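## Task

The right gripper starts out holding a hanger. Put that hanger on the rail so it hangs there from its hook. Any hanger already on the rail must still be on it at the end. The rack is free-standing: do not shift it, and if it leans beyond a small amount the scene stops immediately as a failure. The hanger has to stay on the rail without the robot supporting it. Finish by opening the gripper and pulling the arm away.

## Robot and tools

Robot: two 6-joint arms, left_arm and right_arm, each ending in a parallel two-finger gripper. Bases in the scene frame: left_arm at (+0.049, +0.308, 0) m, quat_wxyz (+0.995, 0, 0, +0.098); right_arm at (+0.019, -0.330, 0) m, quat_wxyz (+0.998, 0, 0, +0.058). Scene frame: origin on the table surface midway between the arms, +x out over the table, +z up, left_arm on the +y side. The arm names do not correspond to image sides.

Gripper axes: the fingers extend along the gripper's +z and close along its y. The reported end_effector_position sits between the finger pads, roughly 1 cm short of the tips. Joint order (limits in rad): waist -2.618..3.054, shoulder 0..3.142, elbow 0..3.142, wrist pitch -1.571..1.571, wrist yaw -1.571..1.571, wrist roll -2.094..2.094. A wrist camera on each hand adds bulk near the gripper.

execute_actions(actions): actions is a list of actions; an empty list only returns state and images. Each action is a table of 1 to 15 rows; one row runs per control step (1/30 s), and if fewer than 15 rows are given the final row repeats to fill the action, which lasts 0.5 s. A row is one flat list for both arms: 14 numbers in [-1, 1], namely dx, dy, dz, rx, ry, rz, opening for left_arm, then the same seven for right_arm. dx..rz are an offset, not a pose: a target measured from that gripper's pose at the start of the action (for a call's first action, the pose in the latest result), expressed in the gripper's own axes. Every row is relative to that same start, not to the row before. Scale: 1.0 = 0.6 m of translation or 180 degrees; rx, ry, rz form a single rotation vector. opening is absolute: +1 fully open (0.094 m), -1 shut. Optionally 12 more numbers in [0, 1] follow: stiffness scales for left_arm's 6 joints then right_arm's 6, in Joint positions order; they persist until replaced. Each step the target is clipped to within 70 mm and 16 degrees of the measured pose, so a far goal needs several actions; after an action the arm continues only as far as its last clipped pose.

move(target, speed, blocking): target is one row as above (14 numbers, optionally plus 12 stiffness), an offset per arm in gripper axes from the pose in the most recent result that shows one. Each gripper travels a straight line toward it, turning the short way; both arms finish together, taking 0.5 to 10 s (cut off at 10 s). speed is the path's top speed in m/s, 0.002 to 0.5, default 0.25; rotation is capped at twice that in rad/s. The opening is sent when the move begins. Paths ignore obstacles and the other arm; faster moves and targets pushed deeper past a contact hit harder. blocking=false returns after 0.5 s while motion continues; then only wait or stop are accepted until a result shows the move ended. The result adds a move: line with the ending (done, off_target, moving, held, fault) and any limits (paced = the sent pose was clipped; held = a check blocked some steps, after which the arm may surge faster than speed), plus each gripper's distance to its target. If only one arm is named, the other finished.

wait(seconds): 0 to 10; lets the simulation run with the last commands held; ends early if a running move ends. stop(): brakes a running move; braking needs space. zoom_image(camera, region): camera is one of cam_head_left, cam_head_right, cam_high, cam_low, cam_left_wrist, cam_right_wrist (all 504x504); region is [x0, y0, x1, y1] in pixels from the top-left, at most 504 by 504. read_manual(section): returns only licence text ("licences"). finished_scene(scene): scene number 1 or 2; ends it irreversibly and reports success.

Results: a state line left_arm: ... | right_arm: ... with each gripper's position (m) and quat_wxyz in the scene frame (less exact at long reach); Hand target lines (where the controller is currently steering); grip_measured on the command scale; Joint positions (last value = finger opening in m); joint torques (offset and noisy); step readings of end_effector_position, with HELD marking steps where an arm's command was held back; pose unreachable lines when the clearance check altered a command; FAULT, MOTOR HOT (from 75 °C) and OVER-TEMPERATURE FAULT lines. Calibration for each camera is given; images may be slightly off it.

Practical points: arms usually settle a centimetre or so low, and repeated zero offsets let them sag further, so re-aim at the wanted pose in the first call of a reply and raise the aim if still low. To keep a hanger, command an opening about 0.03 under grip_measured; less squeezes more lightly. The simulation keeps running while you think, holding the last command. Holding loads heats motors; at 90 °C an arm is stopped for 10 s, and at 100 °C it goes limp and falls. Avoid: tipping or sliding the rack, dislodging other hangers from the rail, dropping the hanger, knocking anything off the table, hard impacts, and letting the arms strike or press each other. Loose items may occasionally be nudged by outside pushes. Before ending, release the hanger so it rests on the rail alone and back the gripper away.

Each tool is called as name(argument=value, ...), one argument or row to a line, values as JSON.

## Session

execute_actions(
  actions=[],
)

Scene clock: 0.00 s.
left_arm: end_effector_position=(+0.4196, +0.3823, +0.4155) grip_measured=+1.000 end_effector_quat_wxyz=(+0.711, -0.070, +0.696, +0.068) | right_arm: end_effector_position=(+0.2569, +0.0779, +0.3973) grip_measured=-0.847 end_effector_quat_wxyz=(+0.535, -0.208, +0.806, +0.145)
Joint positions: left_arm=[-0.002  1.038  1.055  0.004  0.    -0.006  0.094] | right_arm=[ 1.169  1.717  1.979 -0.787  0.697  0.369  0.007]
Joint velocities: left_arm=[ 0.002  0.022 -0.007  0.066  0.007  0.007  0.   ] | right_arm=[-0.007  0.012 -0.012  0.007  0.022 -0.037 -0.001]
Joint torques (N m, as the arm reports them, + toward a larger angle): no reading
Hand target (left_arm): +0.416, +0.382, +0.427; +0.721, -0.069, +0.686, +0.068
Hand target (right_arm): +0.257, +0.075, +0.406; +0.542, -0.199, +0.802, +0.151
Joint stiffness scale: left_arm=[1. 1. 1. 1. 1. 1.] | right_arm=[1. 1. 1. 1. 1. 1.]
camera_calibration (this result's frames):
cam_left_wrist: T_world_to_cam=[[0.251875, -0.967686, 0.012, 0.262564], [-0.672958, -0.184045, -0.716418, 0.654139], [0.695476, 0.172372, -0.697568, 0.0536091], [0, 0, 0, 1]] pos_world=[0.336791, 0.36523, 0.502882]
cam_right_wrist: T_world_to_cam=[[0.516687, -0.815116, 0.261955, -0.188595], [-0.505828, -0.537474, -0.67473, 0.479392], [0.690777, 0.21612, -0.690014, 0.187716], [0, 0, 0, 1]] pos_world=[0.210264, 0.0633648, 0.50239]

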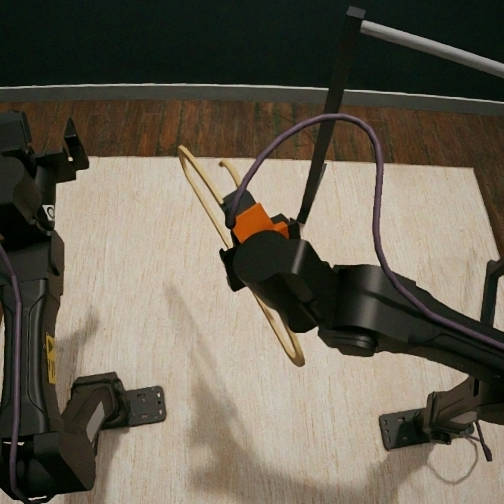

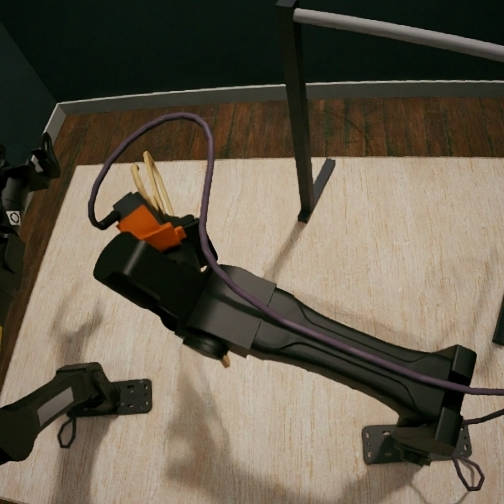

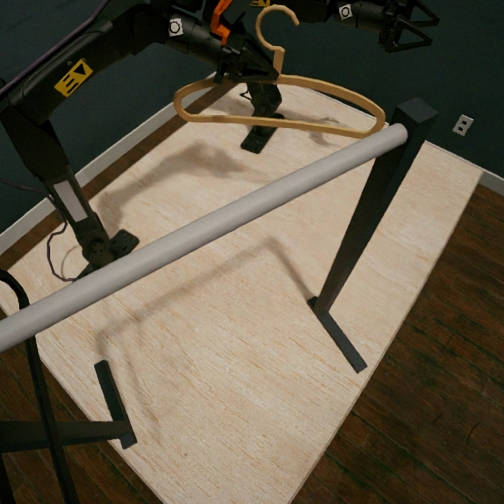

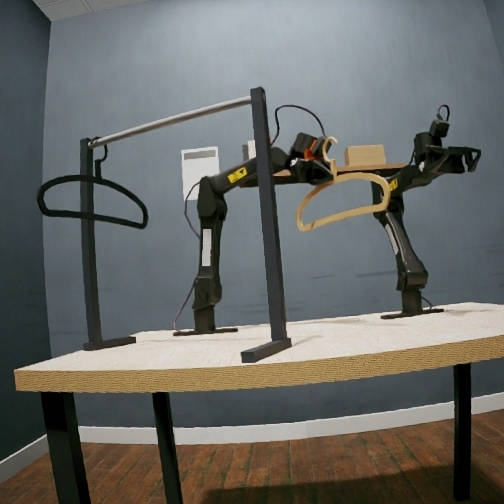

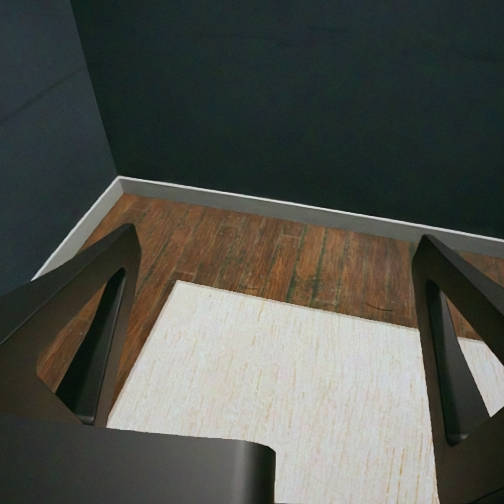

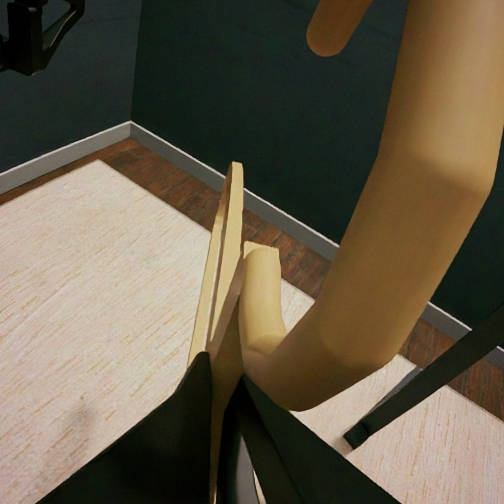

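move(
  target=[0,0,0,0,0,0,1,0.07,-0.405,-0.213,0.18,0,0.075,-1],
)

Scene clock: 13.83 s.
left_arm: end_effector_position=(+0.4196, +0.3823, +0.4155) grip_measured=+1.000 end_effector_quat_wxyz=(+0.711, -0.070, +0.696, +0.068) | right_arm: end_effector_position=(+0.2570, -0.1889, +0.4007) grip_measured=-0.859 end_effector_quat_wxyz=(+0.540, +0.031, +0.841, -0.017)
Joint positions: left_arm=[-0.002  1.038  1.055  0.004  0.    -0.006  0.094] | right_arm=[ 0.984  1.226  1.678 -1.315  0.992  0.779  0.007]
Joint velocities: left_arm=[-0.027 -0.002 -0.002 -0.037  0.066 -0.007  0.   ] | right_arm=[-0.002 -0.002 -0.007  0.037  0.051  0.051  0.   ]
Joint torques (N m, as the arm reports them, + toward a larger angle): left_arm=[ 0.07 -2.49  8.41  1.76 -0.01  0.  ] | right_arm=[-0.87 -3.7   5.84  1.25  0.59  0.03]
Hand target (left_arm): +0.420, +0.382, +0.415; +0.711, -0.070, +0.696, +0.068
Hand target (right_arm): +0.257, -0.200, +0.406; +0.550, +0.047, +0.834, -0.023
Off the commanded pose (left_arm): 0.000 m, 0 deg.
Off the commanded pose (right_arm): 0.012 m, 2 deg.
Joint stiffness scale: left_arm=[1. 1. 1. 1. 1. 1.] | right_arm=[1. 1. 1. 1. 1. 1.]
move: off_target (right_arm)
camera_calibration (this result's frames):
cam_left_wrist: T_world_to_cam=[[0.251875, -0.967686, 0.012, 0.262564], [-0.672958, -0.184045, -0.716418, 0.654139], [0.695476, 0.172372, -0.697568, 0.0536091], [0, 0, 0, 1]] pos_world=[0.336791, 0.36523, 0.502882]
cam_right_wrist: T_world_to_cam=[[-0.00777823, -0.963811, 0.266475, -0.302171], [-0.740477, -0.17354, -0.64929, 0.457192], [0.672037, -0.202369, -0.71233, 0.18229], [0, 0, 0, 1]] pos_world=[0.213684, -0.175005, 0.507222]

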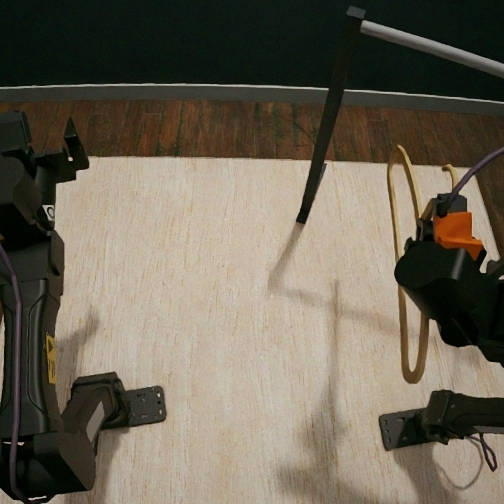

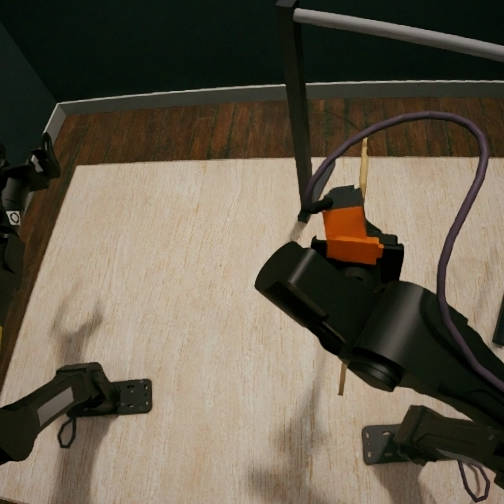

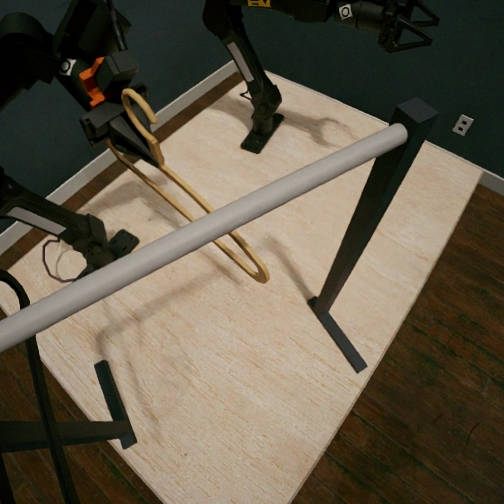

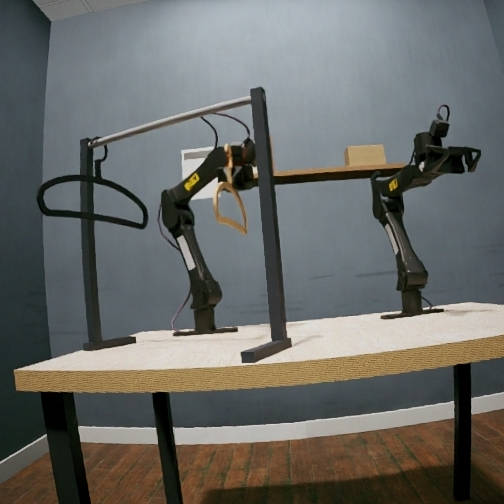

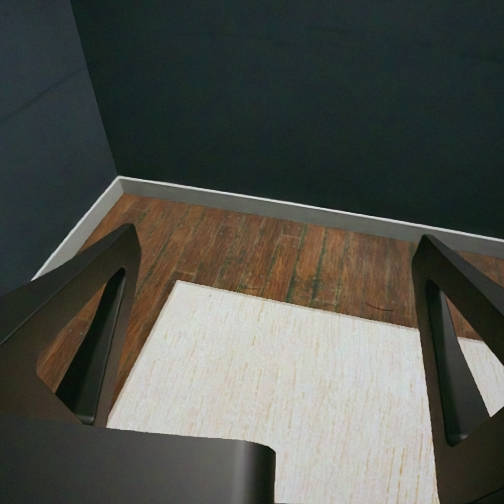

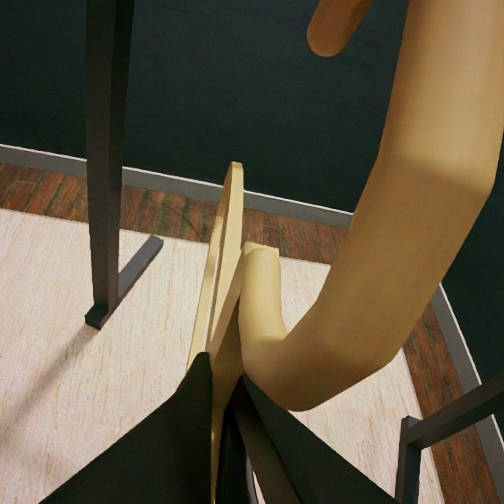

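move(
  target=[0,0,0,0,0,0,1,-0.23,0,0.21,0,0,0,-1],
  speed=0.12,
)

zoom_image(
  camera="cam_high",
  region=[60,0,360,300],
)

zoom_image(
  camera="cam_low",
  region=[130,40,330,240],
)

Scene clock: 20.23 s.
left_arm: end_effector_position=(+0.4196, +0.3823, +0.4155) grip_measured=+1.000 end_effector_quat_wxyz=(+0.711, -0.070, +0.696, +0.068) | right_arm: end_effector_position=(+0.4286, -0.2001, +0.4673) grip_measured=-0.859 end_effector_quat_wxyz=(+0.534, +0.027, +0.845, -0.014)
Joint positions: left_arm=[-0.002  1.038  1.055  0.004  0.    -0.006  0.094] | right_arm=[ 0.391  1.766  2.445 -1.191  0.506  0.271  0.007]
Joint velocities: left_arm=[ 0.007 -0.022 -0.012  0.037 -0.007 -0.022  0.   ] | right_arm=[-0.012  0.002 -0.002 -0.125 -0.051 -0.022 -0.   ]
Joint torques (N m, as the arm reports them, + toward a larger angle): left_arm=[ 0.06 -2.48  8.41  1.76  0.    0.01] | right_arm=[-0.71 -6.28  8.02  1.82  0.16 -0.1 ]
Hand target (left_arm): +0.420, +0.382, +0.415; +0.711, -0.070, +0.696, +0.068
Hand target (right_arm): +0.430, -0.204, +0.474; +0.542, +0.031, +0.840, -0.014
Off the commanded pose (left_arm): 0.000 m, 0 deg.
Off the commanded pose (right_arm): 0.007 m, 1 deg.
Joint stiffness scale: left_arm=[1. 1. 1. 1. 1. 1.] | right_arm=[1. 1. 1. 1. 1. 1.]
move: done
camera_calibration (this result's frames):
cam_left_wrist: T_world_to_cam=[[0.251875, -0.967686, 0.012, 0.262564], [-0.672958, -0.184045, -0.716418, 0.654139], [0.695476, 0.172372, -0.697568, 0.0536091], [0, 0, 0, 1]] pos_world=[0.336791, 0.36523, 0.502882]
cam_right_wrist: T_world_to_cam=[[0.00560849, -0.964019, 0.265775, -0.334804], [-0.748273, -0.180358, -0.638404, 0.62243], [0.663368, -0.195292, -0.72236, 0.121967], [0, 0, 0, 1]] pos_world=[0.386716, -0.186678, 0.574448]

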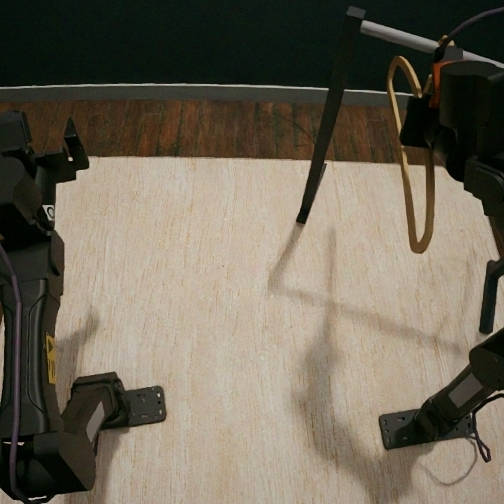

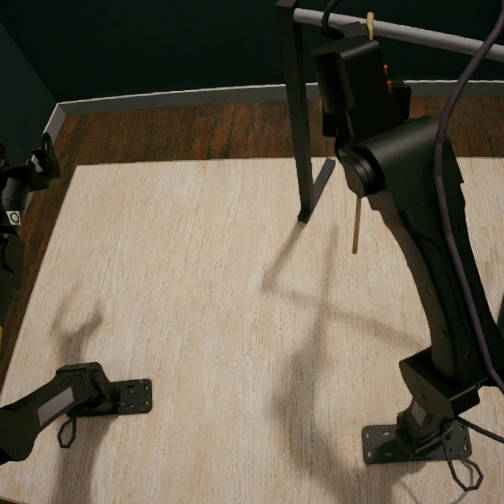

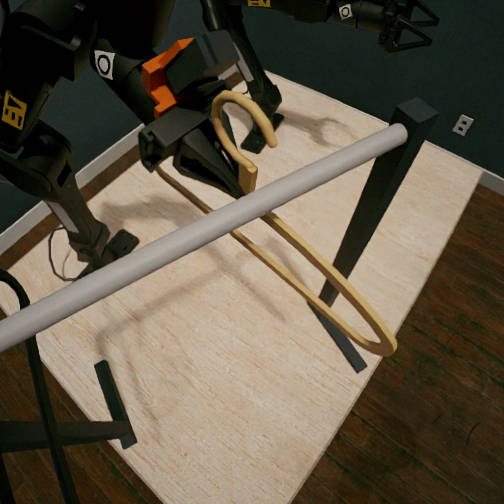

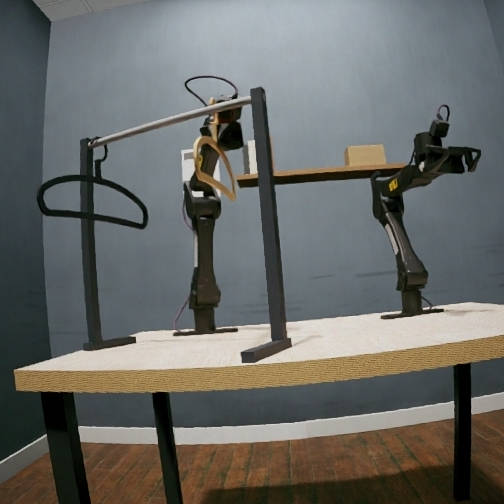

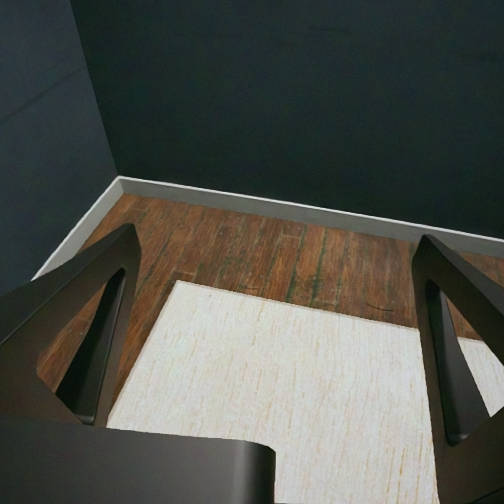

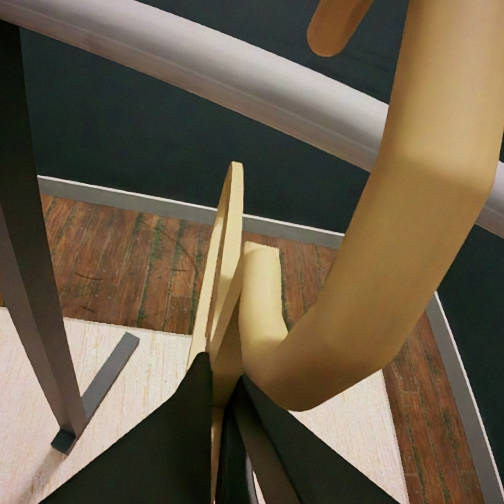

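Region (60, 0, 360, 300) of cam_high's 504x504 image, scaled by 1.680, with more detail than that image has.

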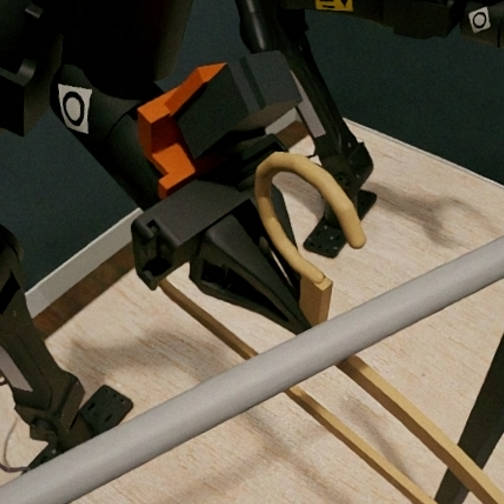

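Region (130, 40, 330, 240) of cam_low's 504x504 image, scaled by 2.520, with more detail than that image has.

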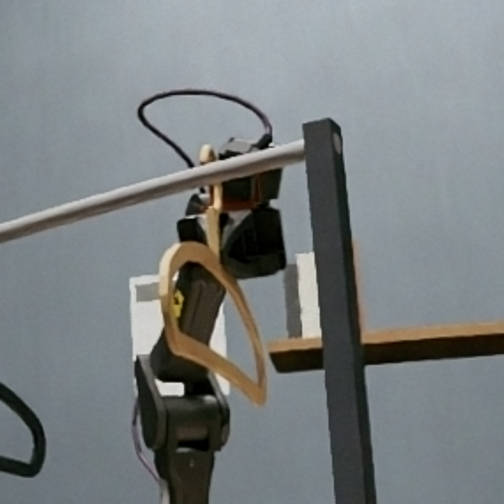

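move(
  target=[0,0,0,0,0,0,1,-0.07,0,0.135,0,0,0,-1],
  speed=0.04,
)

zoom_image(
  camera="cam_high",
  region=[60,0,360,300],
)

Scene clock: 28.07 s.
left_arm: end_effector_position=(+0.4196, +0.3823, +0.4155) grip_measured=+1.000 end_effector_quat_wxyz=(+0.711, -0.070, +0.696, +0.068) | right_arm: end_effector_position=(+0.5059, -0.2042, +0.4524) grip_measured=-0.859 end_effector_quat_wxyz=(+0.538, +0.010, +0.843, -0.014)
Joint positions: left_arm=[-0.002  1.038  1.055  0.004  0.    -0.006  0.094] | right_arm=[ 0.267  2.095  2.855 -1.23   0.38   0.173  0.007]
Joint velocities: left_arm=[-0.017 -0.002 -0.002 -0.051 -0.037 -0.037  0.   ] | right_arm=[-0.002  0.002  0.007  0.007  0.007  0.11  -0.001]
Joint torques (N m, as the arm reports them, + toward a larger angle): left_arm=[ 0.06 -2.47  8.42  1.76  0.   -0.01] | right_arm=[-1.49 -7.96  7.71  2.52  0.07 -0.13]
Hand target (left_arm): +0.420, +0.382, +0.415; +0.711, -0.070, +0.696, +0.068
Hand target (right_arm): +0.517, -0.208, +0.469; +0.569, +0.021, +0.822, -0.007
Off the commanded pose (left_arm): 0.000 m, 0 deg.
Off the commanded pose (right_arm): 0.023 m, 2 deg.
Joint stiffness scale: left_arm=[1. 1. 1. 1. 1. 1.] | right_arm=[1. 1. 1. 1. 1. 1.]
elbow stopped short (right arm): the move would have taken joint 3 (elbow) straighter than the controller allows; a more bent joint 3 avoids this.
move: off_target (right_arm)
camera_calibration (this result's frames):
cam_left_wrist: T_world_to_cam=[[0.251875, -0.967686, 0.012, 0.262564], [-0.672958, -0.184045, -0.716418, 0.654139], [0.695476, 0.172372, -0.697568, 0.0536091], [0, 0, 0, 1]] pos_world=[0.336791, 0.36523, 0.502882]
cam_right_wrist: T_world_to_cam=[[0.0309499, -0.958691, 0.282762, -0.354609], [-0.737814, -0.21276, -0.640596, 0.659071], [0.674294, -0.188799, -0.71392, 0.0511388], [0, 0, 0, 1]] pos_world=[0.462764, -0.190081, 0.558977]

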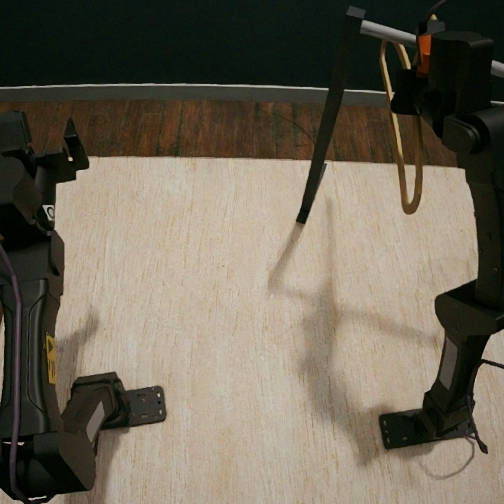

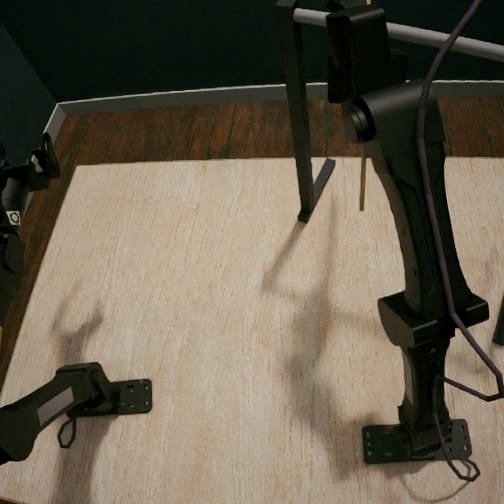

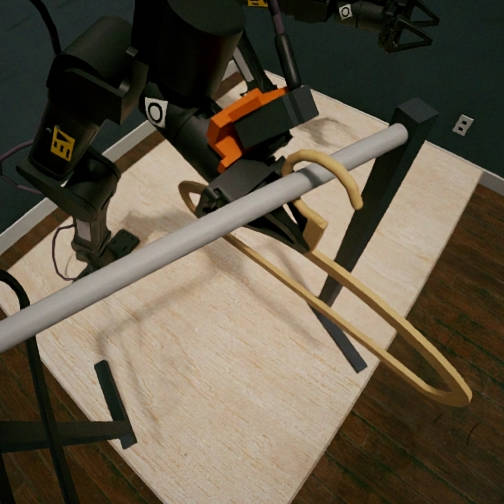

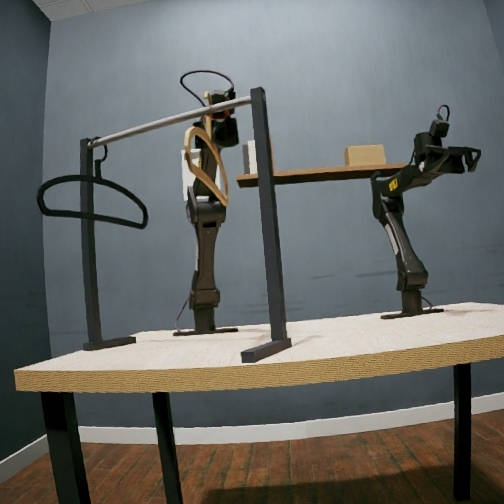

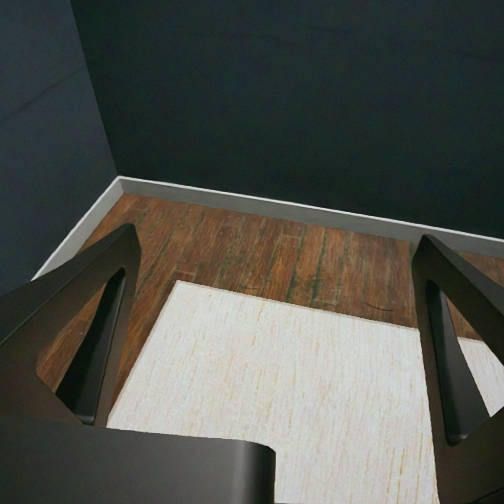

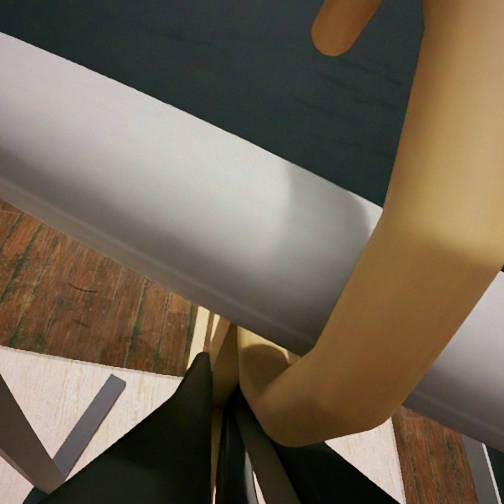

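Region (60, 0, 360, 300) of cam_high's 504x504 image, scaled by 1.680, with more detail than that image has.

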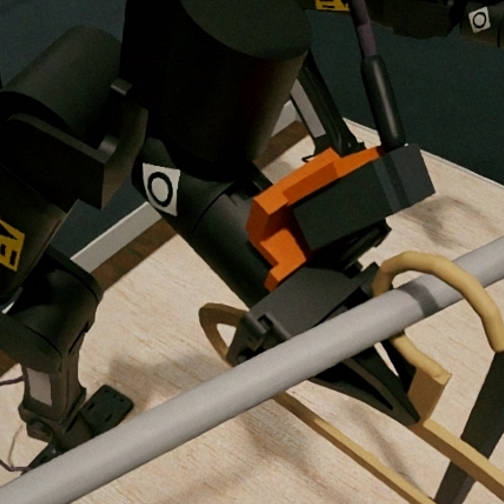

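Enclosed. Lower, release, retreat.

move(
  target=[0,0,0,0,0,0,1,0.015,0,0.012,0,0,0,-1],
  speed=0.03,
)

move(
  target=[0,0,0,0,0,0,1,0,0,0,0,0,0,0],
)

move(
  target=[0,0,0,0,0,0,1,0.07,0,-0.17,0,0,0,0],
  speed=0.06,
)

move(
  target=[0,0,0,0,0,0,1,0.15,0,-0.3,0,0,0,1],
)

Scene clock: 36.03 s.
left_arm: end_effector_position=(+0.4196, +0.3823, +0.4155) grip_measured=+1.000 end_effector_quat_wxyz=(+0.711, -0.070, +0.696, +0.068) | right_arm: end_effector_position=(+0.5063, -0.2023, +0.4440) grip_measured=-0.859 end_effector_quat_wxyz=(+0.537, +0.007, +0.844, -0.010)
Joint positions: left_arm=[-0.002  1.038  1.055  0.004  0.    -0.006  0.094] | right_arm=[ 0.266  1.969  2.579 -1.08   0.369  0.172  0.007]
Joint velocities: left_arm=[ 0.002 -0.007 -0.007 -0.051  0.037 -0.022  0.   ] | right_arm=[-0.007 -0.017 -0.032  0.022  0.051 -0.066 -0.001]
Joint torques (N m, as the arm reports them, + toward a larger angle): left_arm=[ 0.05 -2.52  8.4   1.75 -0.01  0.  ] | right_arm=[-0.32 -9.16  4.28  1.95  0.15 -0.03]
Hand target (left_arm): +0.420, +0.382, +0.415; +0.711, -0.070, +0.696, +0.068
Hand target (right_arm): +0.509, -0.205, +0.442; +0.538, +0.010, +0.843, -0.014
Off the commanded pose (left_arm): 0.000 m, 0 deg.
Off the commanded pose (right_arm): 0.004 m, 1 deg.
Joint stiffness scale: left_arm=[1. 1. 1. 1. 1. 1.] | right_arm=[1. 1. 1. 1. 1. 1.]
move: done
camera_calibration (this result's frames):
cam_left_wrist: T_world_to_cam=[[0.251875, -0.967686, 0.012, 0.262564], [-0.672958, -0.184045, -0.716418, 0.654139], [0.695476, 0.172372, -0.697568, 0.0536091], [0, 0, 0, 1]] pos_world=[0.336791, 0.36523, 0.502882]
cam_right_wrist: T_world_to_cam=[[0.0411384, -0.959308, 0.279348, -0.354157], [-0.737118, -0.217882, -0.639676, 0.652575], [0.674511, -0.179597, -0.716086, 0.0479416], [0, 0, 0, 1]] pos_world=[0.463257, -0.188951, 0.5507]

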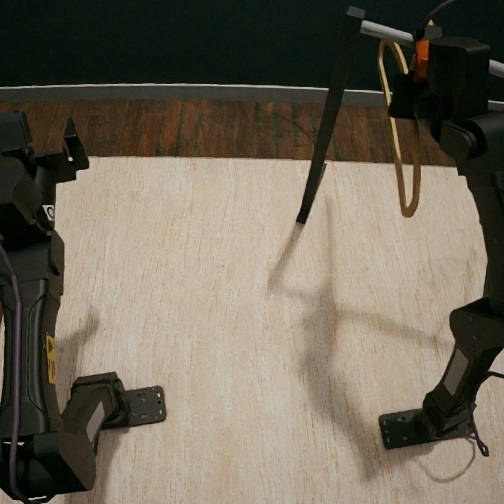

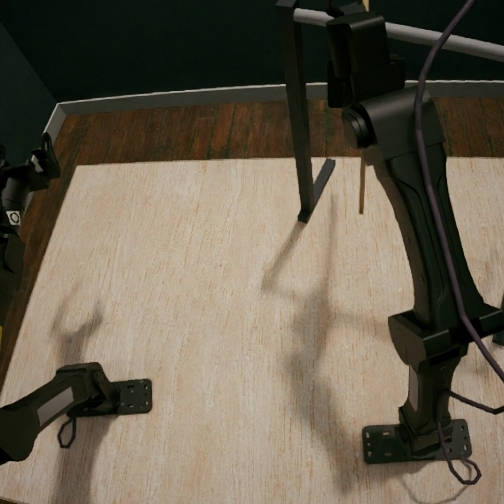

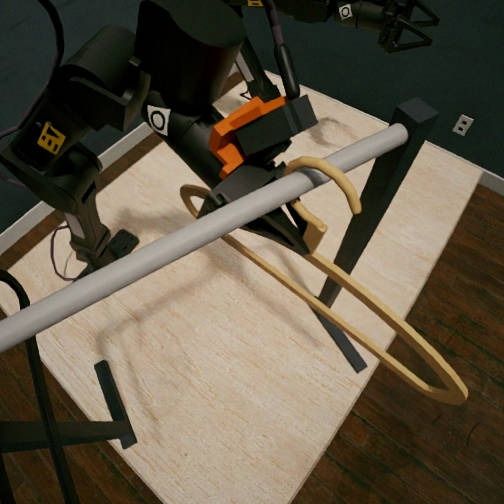

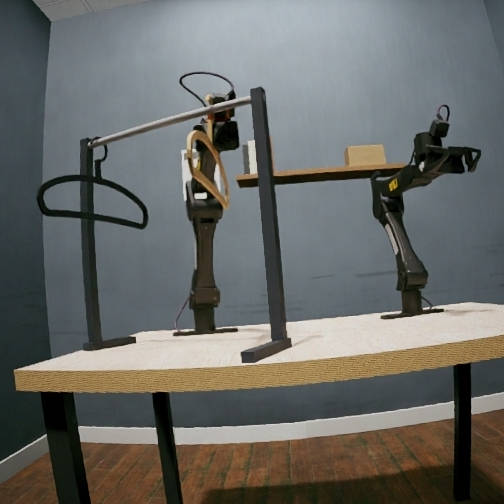

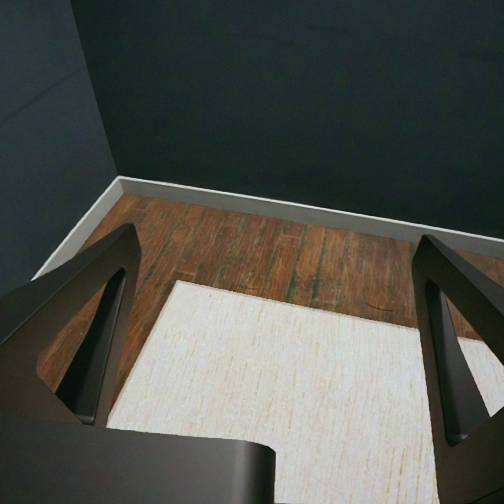

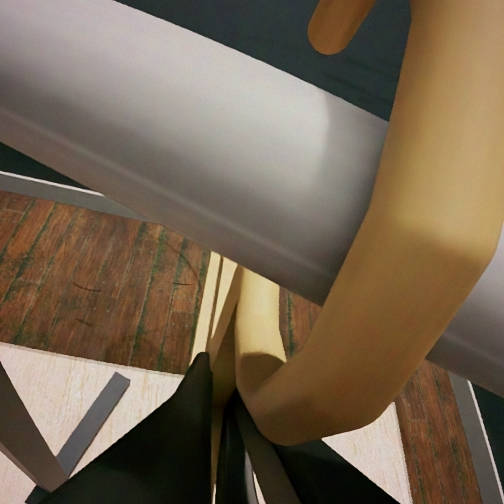

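Scene clock: 36.53 s.
left_arm: end_effector_position=(+0.4196, +0.3823, +0.4155) grip_measured=+1.000 end_effector_quat_wxyz=(+0.711, -0.070, +0.696, +0.068) | right_arm: end_effector_position=(+0.5063, -0.2020, +0.4434) grip_measured=-0.002 end_effector_quat_wxyz=(+0.536, +0.006, +0.844, -0.009)
Joint positions: left_arm=[-0.002  1.038  1.055  0.004  0.    -0.006  0.094] | right_arm=[ 0.266  1.97   2.578 -1.081  0.367  0.172  0.047]
Joint velocities: left_arm=[-0.012 -0.012  0.002  0.037  0.051  0.022  0.   ] | right_arm=[-0.007  0.002  0.002  0.022  0.022 -0.007  0.001]
Joint torques (N m, as the arm reports them, + toward a larger angle): left_arm=[ 0.07 -2.49  8.43  1.75 -0.01  0.  ] | right_arm=[ 0.1  -8.92  6.18  1.85  0.12 -0.01]
Hand target (left_arm): +0.420, +0.382, +0.415; +0.711, -0.070, +0.696, +0.068
Hand target (right_arm): +0.506, -0.202, +0.444; +0.537, +0.007, +0.844, -0.010
Off the commanded pose (left_arm): 0.000 m, 0 deg.
Off the commanded pose (right_arm): 0.001 m, 0 deg.
Joint stiffness scale: left_arm=[1. 1. 1. 1. 1. 1.] | right_arm=[1. 1. 1. 1. 1. 1.]
move: done
camera_calibration (this result's frames):
cam_left_wrist: T_world_to_cam=[[0.251875, -0.967686, 0.012, 0.262564], [-0.672958, -0.184045, -0.716418, 0.654139], [0.695476, 0.172372, -0.697568, 0.0536091], [0, 0, 0, 1]] pos_world=[0.336791, 0.36523, 0.502882]
cam_right_wrist: T_world_to_cam=[[0.0429099, -0.959272, 0.279207, -0.354554], [-0.737891, -0.218837, -0.638457, 0.651997], [0.673555, -0.178628, -0.717228, 0.0487635], [0, 0, 0, 1]] pos_world=[0.463471, -0.188722, 0.55024]

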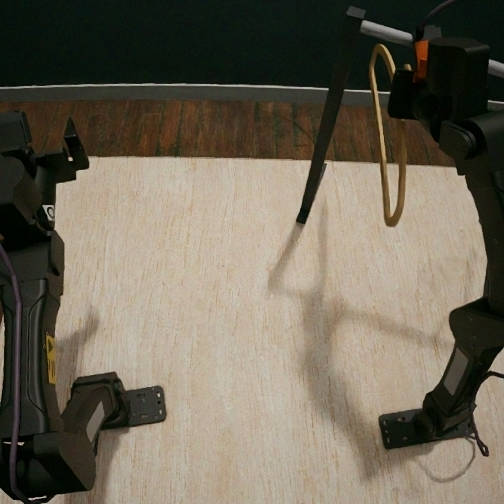

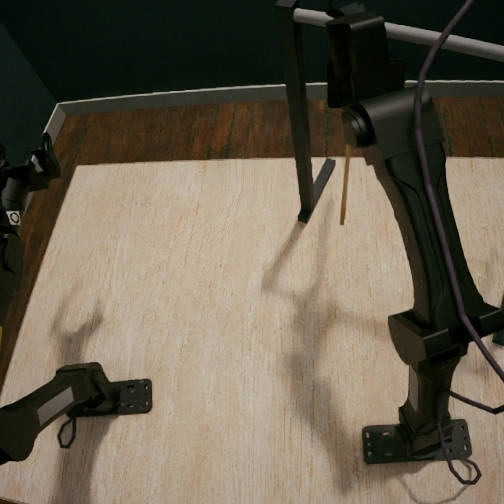

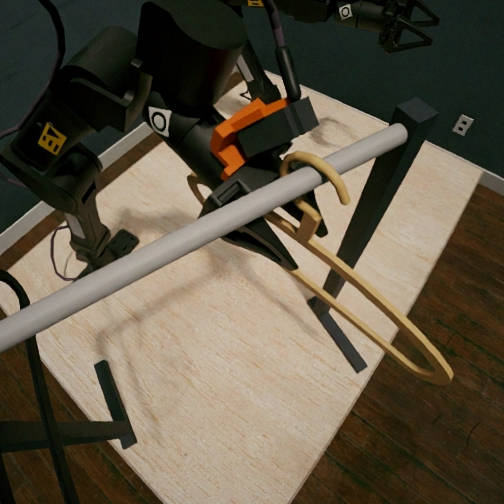

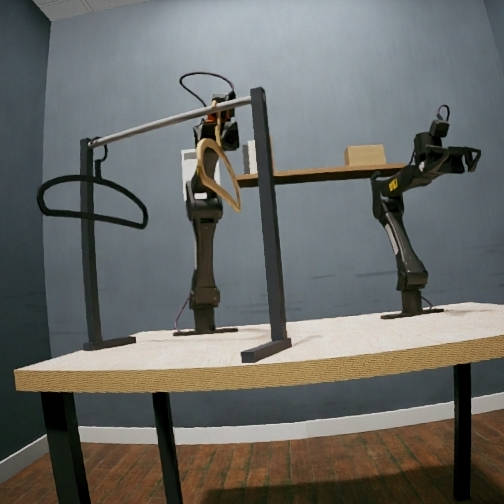

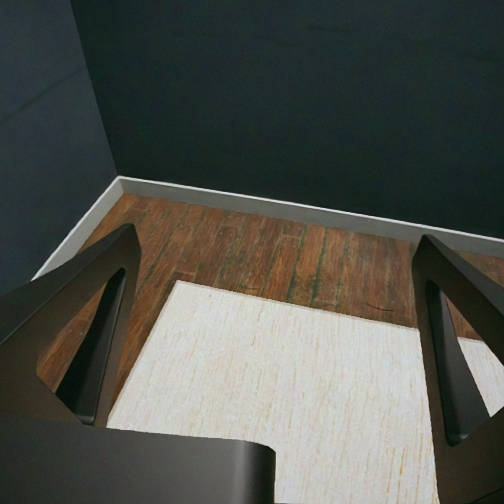

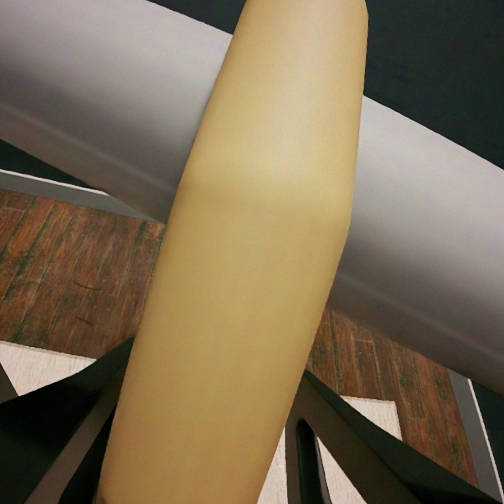

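Scene clock: 38.73 s.
left_arm: end_effector_position=(+0.4196, +0.3823, +0.4155) grip_measured=+1.000 end_effector_quat_wxyz=(+0.711, -0.070, +0.696, +0.068) | right_arm: end_effector_position=(+0.4039, -0.1944, +0.4441) grip_measured=-0.002 end_effector_quat_wxyz=(+0.531, +0.000, +0.847, -0.012)
Joint positions: left_arm=[-0.002  1.038  1.055  0.004  0.    -0.006  0.094] | right_arm=[ 0.435  1.575  2.097 -1.046  0.51   0.253  0.047]
Joint velocities: left_arm=[ 0.002  0.012 -0.017 -0.037  0.051  0.007  0.   ] | right_arm=[-0.017 -0.002 -0.012 -0.007 -0.007  0.066 -0.001]
Joint torques (N m, as the arm reports them, + toward a larger angle): left_arm=[ 0.03 -2.48  8.39  1.76 -0.01  0.01] | right_arm=[ 0.83 -7.59  5.77  1.66  0.18  0.1 ]
Hand target (left_arm): +0.420, +0.382, +0.415; +0.711, -0.070, +0.696, +0.068
Hand target (right_arm): +0.396, -0.197, +0.449; +0.536, +0.006, +0.844, -0.010
Off the commanded pose (left_arm): 0.000 m, 0 deg.
Off the commanded pose (right_arm): 0.010 m, 1 deg.
Joint stiffness scale: left_arm=[1. 1. 1. 1. 1. 1.] | right_arm=[1. 1. 1. 1. 1. 1.]
move: done
camera_calibration (this result's frames):
cam_left_wrist: T_world_to_cam=[[0.251875, -0.967686, 0.012, 0.262564], [-0.672958, -0.184045, -0.716418, 0.654139], [0.695476, 0.172372, -0.697568, 0.0536091], [0, 0, 0, 1]] pos_world=[0.336791, 0.36523, 0.502882]
cam_right_wrist: T_world_to_cam=[[0.0544603, -0.955856, 0.288745, -0.351355], [-0.743845, -0.231751, -0.626887, 0.57323], [0.66613, -0.180641, -0.72363, 0.125067], [0, 0, 0, 1]] pos_world=[0.362218, -0.180406, 0.551304]

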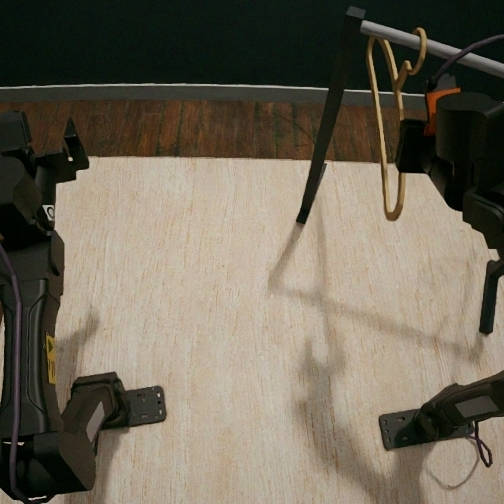

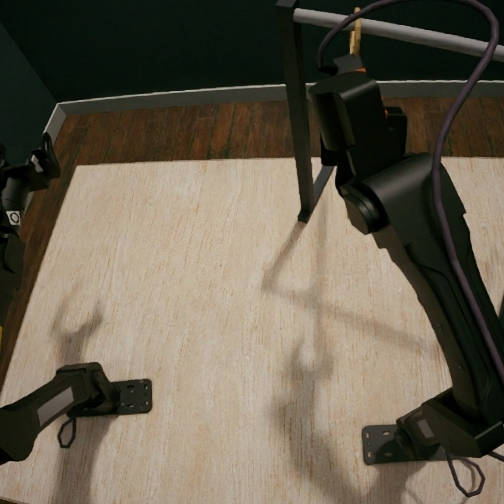

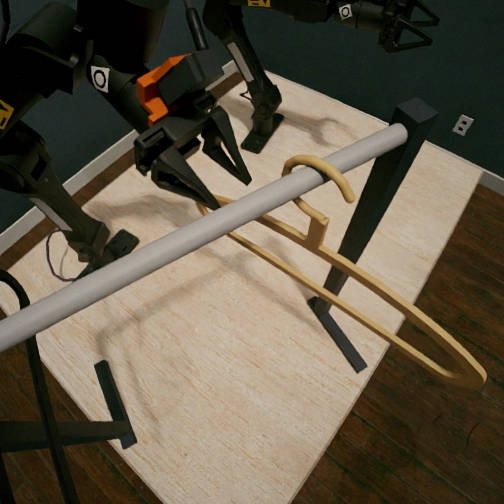

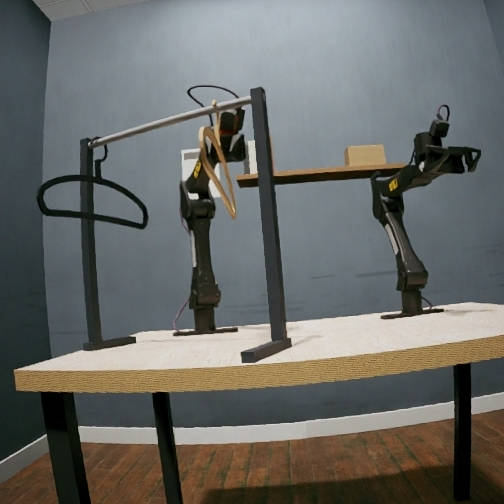

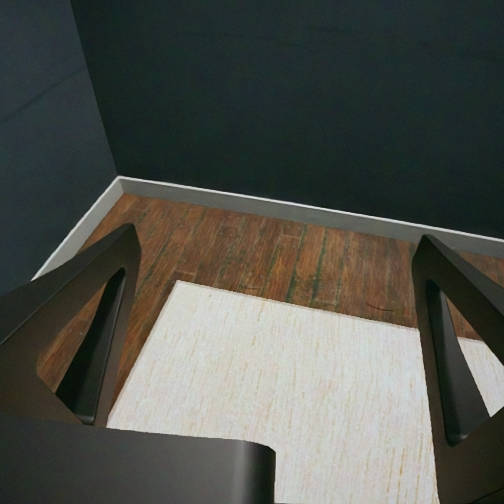

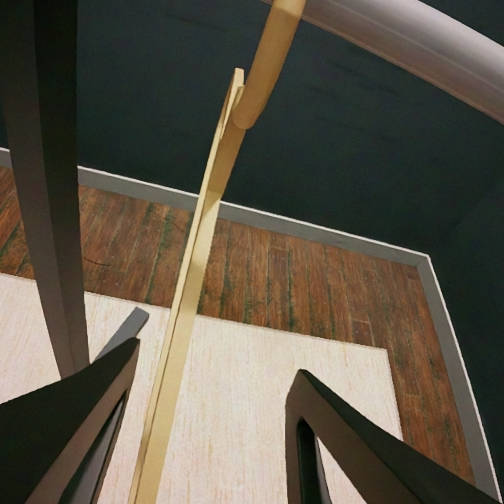

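Scene clock: 40.27 s.
left_arm: end_effector_position=(+0.4196, +0.3823, +0.4155) grip_measured=+1.000 end_effector_quat_wxyz=(+0.711, -0.070, +0.696, +0.068) | right_arm: end_effector_position=(+0.2012, -0.1799, +0.4380) grip_measured=+1.000 end_effector_quat_wxyz=(+0.557, -0.049, +0.827, +0.055)
Joint positions: left_arm=[-0.002  1.038  1.055  0.004  0.    -0.006  0.094] | right_arm=[ 1.295  1.197  1.844 -1.558  1.079  0.889  0.094]
Joint velocities: left_arm=[-0.002  0.012 -0.012 -0.066 -0.007  0.051  0.   ] | right_arm=[-0.002  0.002 -0.017 -0.051 -0.022 -0.007  0.   ]
Joint torques (N m, as the arm reports them, + toward a larger angle): left_arm=[ 0.03 -2.49  8.43  1.75 -0.01 -0.01] | right_arm=[ 0.85 -2.77  4.37  1.06  0.63  0.08]
Hand target (left_arm): +0.420, +0.382, +0.415; +0.711, -0.070, +0.696, +0.068
Hand target (right_arm): +0.200, -0.189, +0.440; +0.565, -0.044, +0.822, +0.053
Off the commanded pose (left_arm): 0.000 m, 0 deg.
Off the commanded pose (right_arm): 0.013 m, 10 deg.
Joint stiffness scale: left_arm=[1. 1. 1. 1. 1. 1.] | right_arm=[1. 1. 1. 1. 1. 1.]
joint sent to its limit (right arm) — the command would take joint 4 (wrist pitch) past its lower limit, so that joint was sent only as far as its limit.
move: off_target (right_arm)
camera_calibration (this result's frames):
cam_left_wrist: T_world_to_cam=[[0.251875, -0.967686, 0.012, 0.262564], [-0.672958, -0.184045, -0.716418, 0.654139], [0.695476, 0.172372, -0.697568, 0.0536091], [0, 0, 0, 1]] pos_world=[0.336791, 0.36523, 0.502882]
cam_right_wrist: T_world_to_cam=[[0.186059, -0.953183, 0.238377, -0.328582], [-0.659664, -0.300988, -0.688658, 0.419647], [0.728166, -0.0291179, -0.684782, 0.256008], [0, 0, 0, 1]] pos_world=[0.151545, -0.179435, 0.542629]

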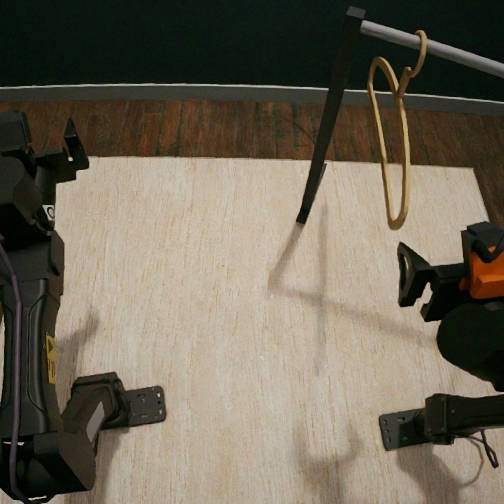

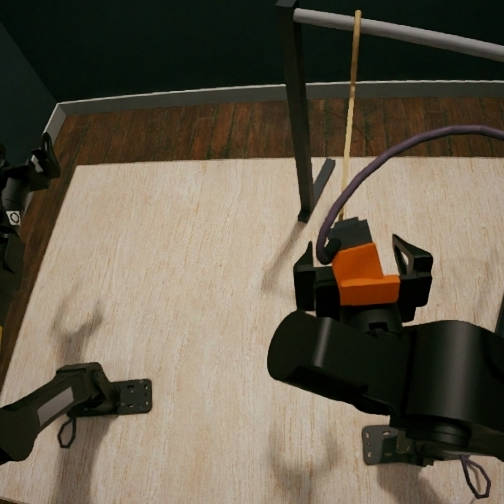

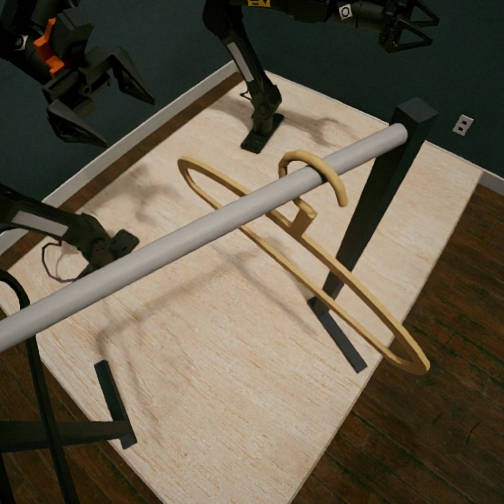

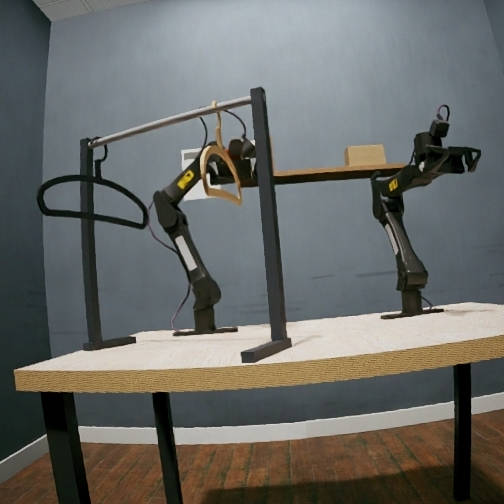

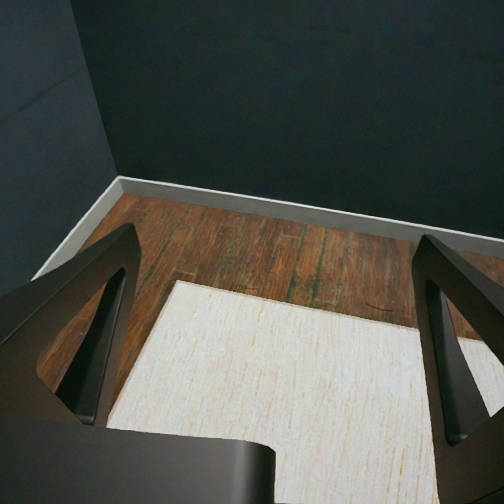

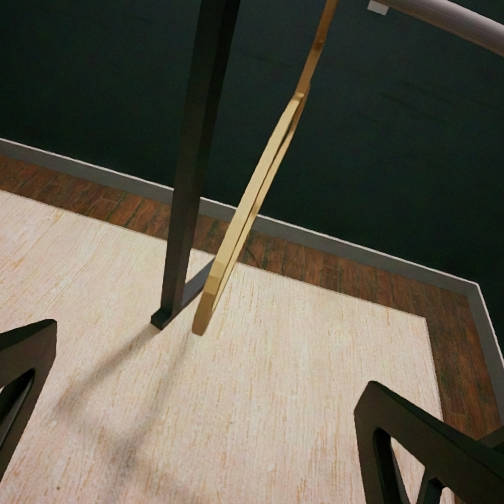

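finished_scene(
  scene=2,
)

The scene is finished: the task was done.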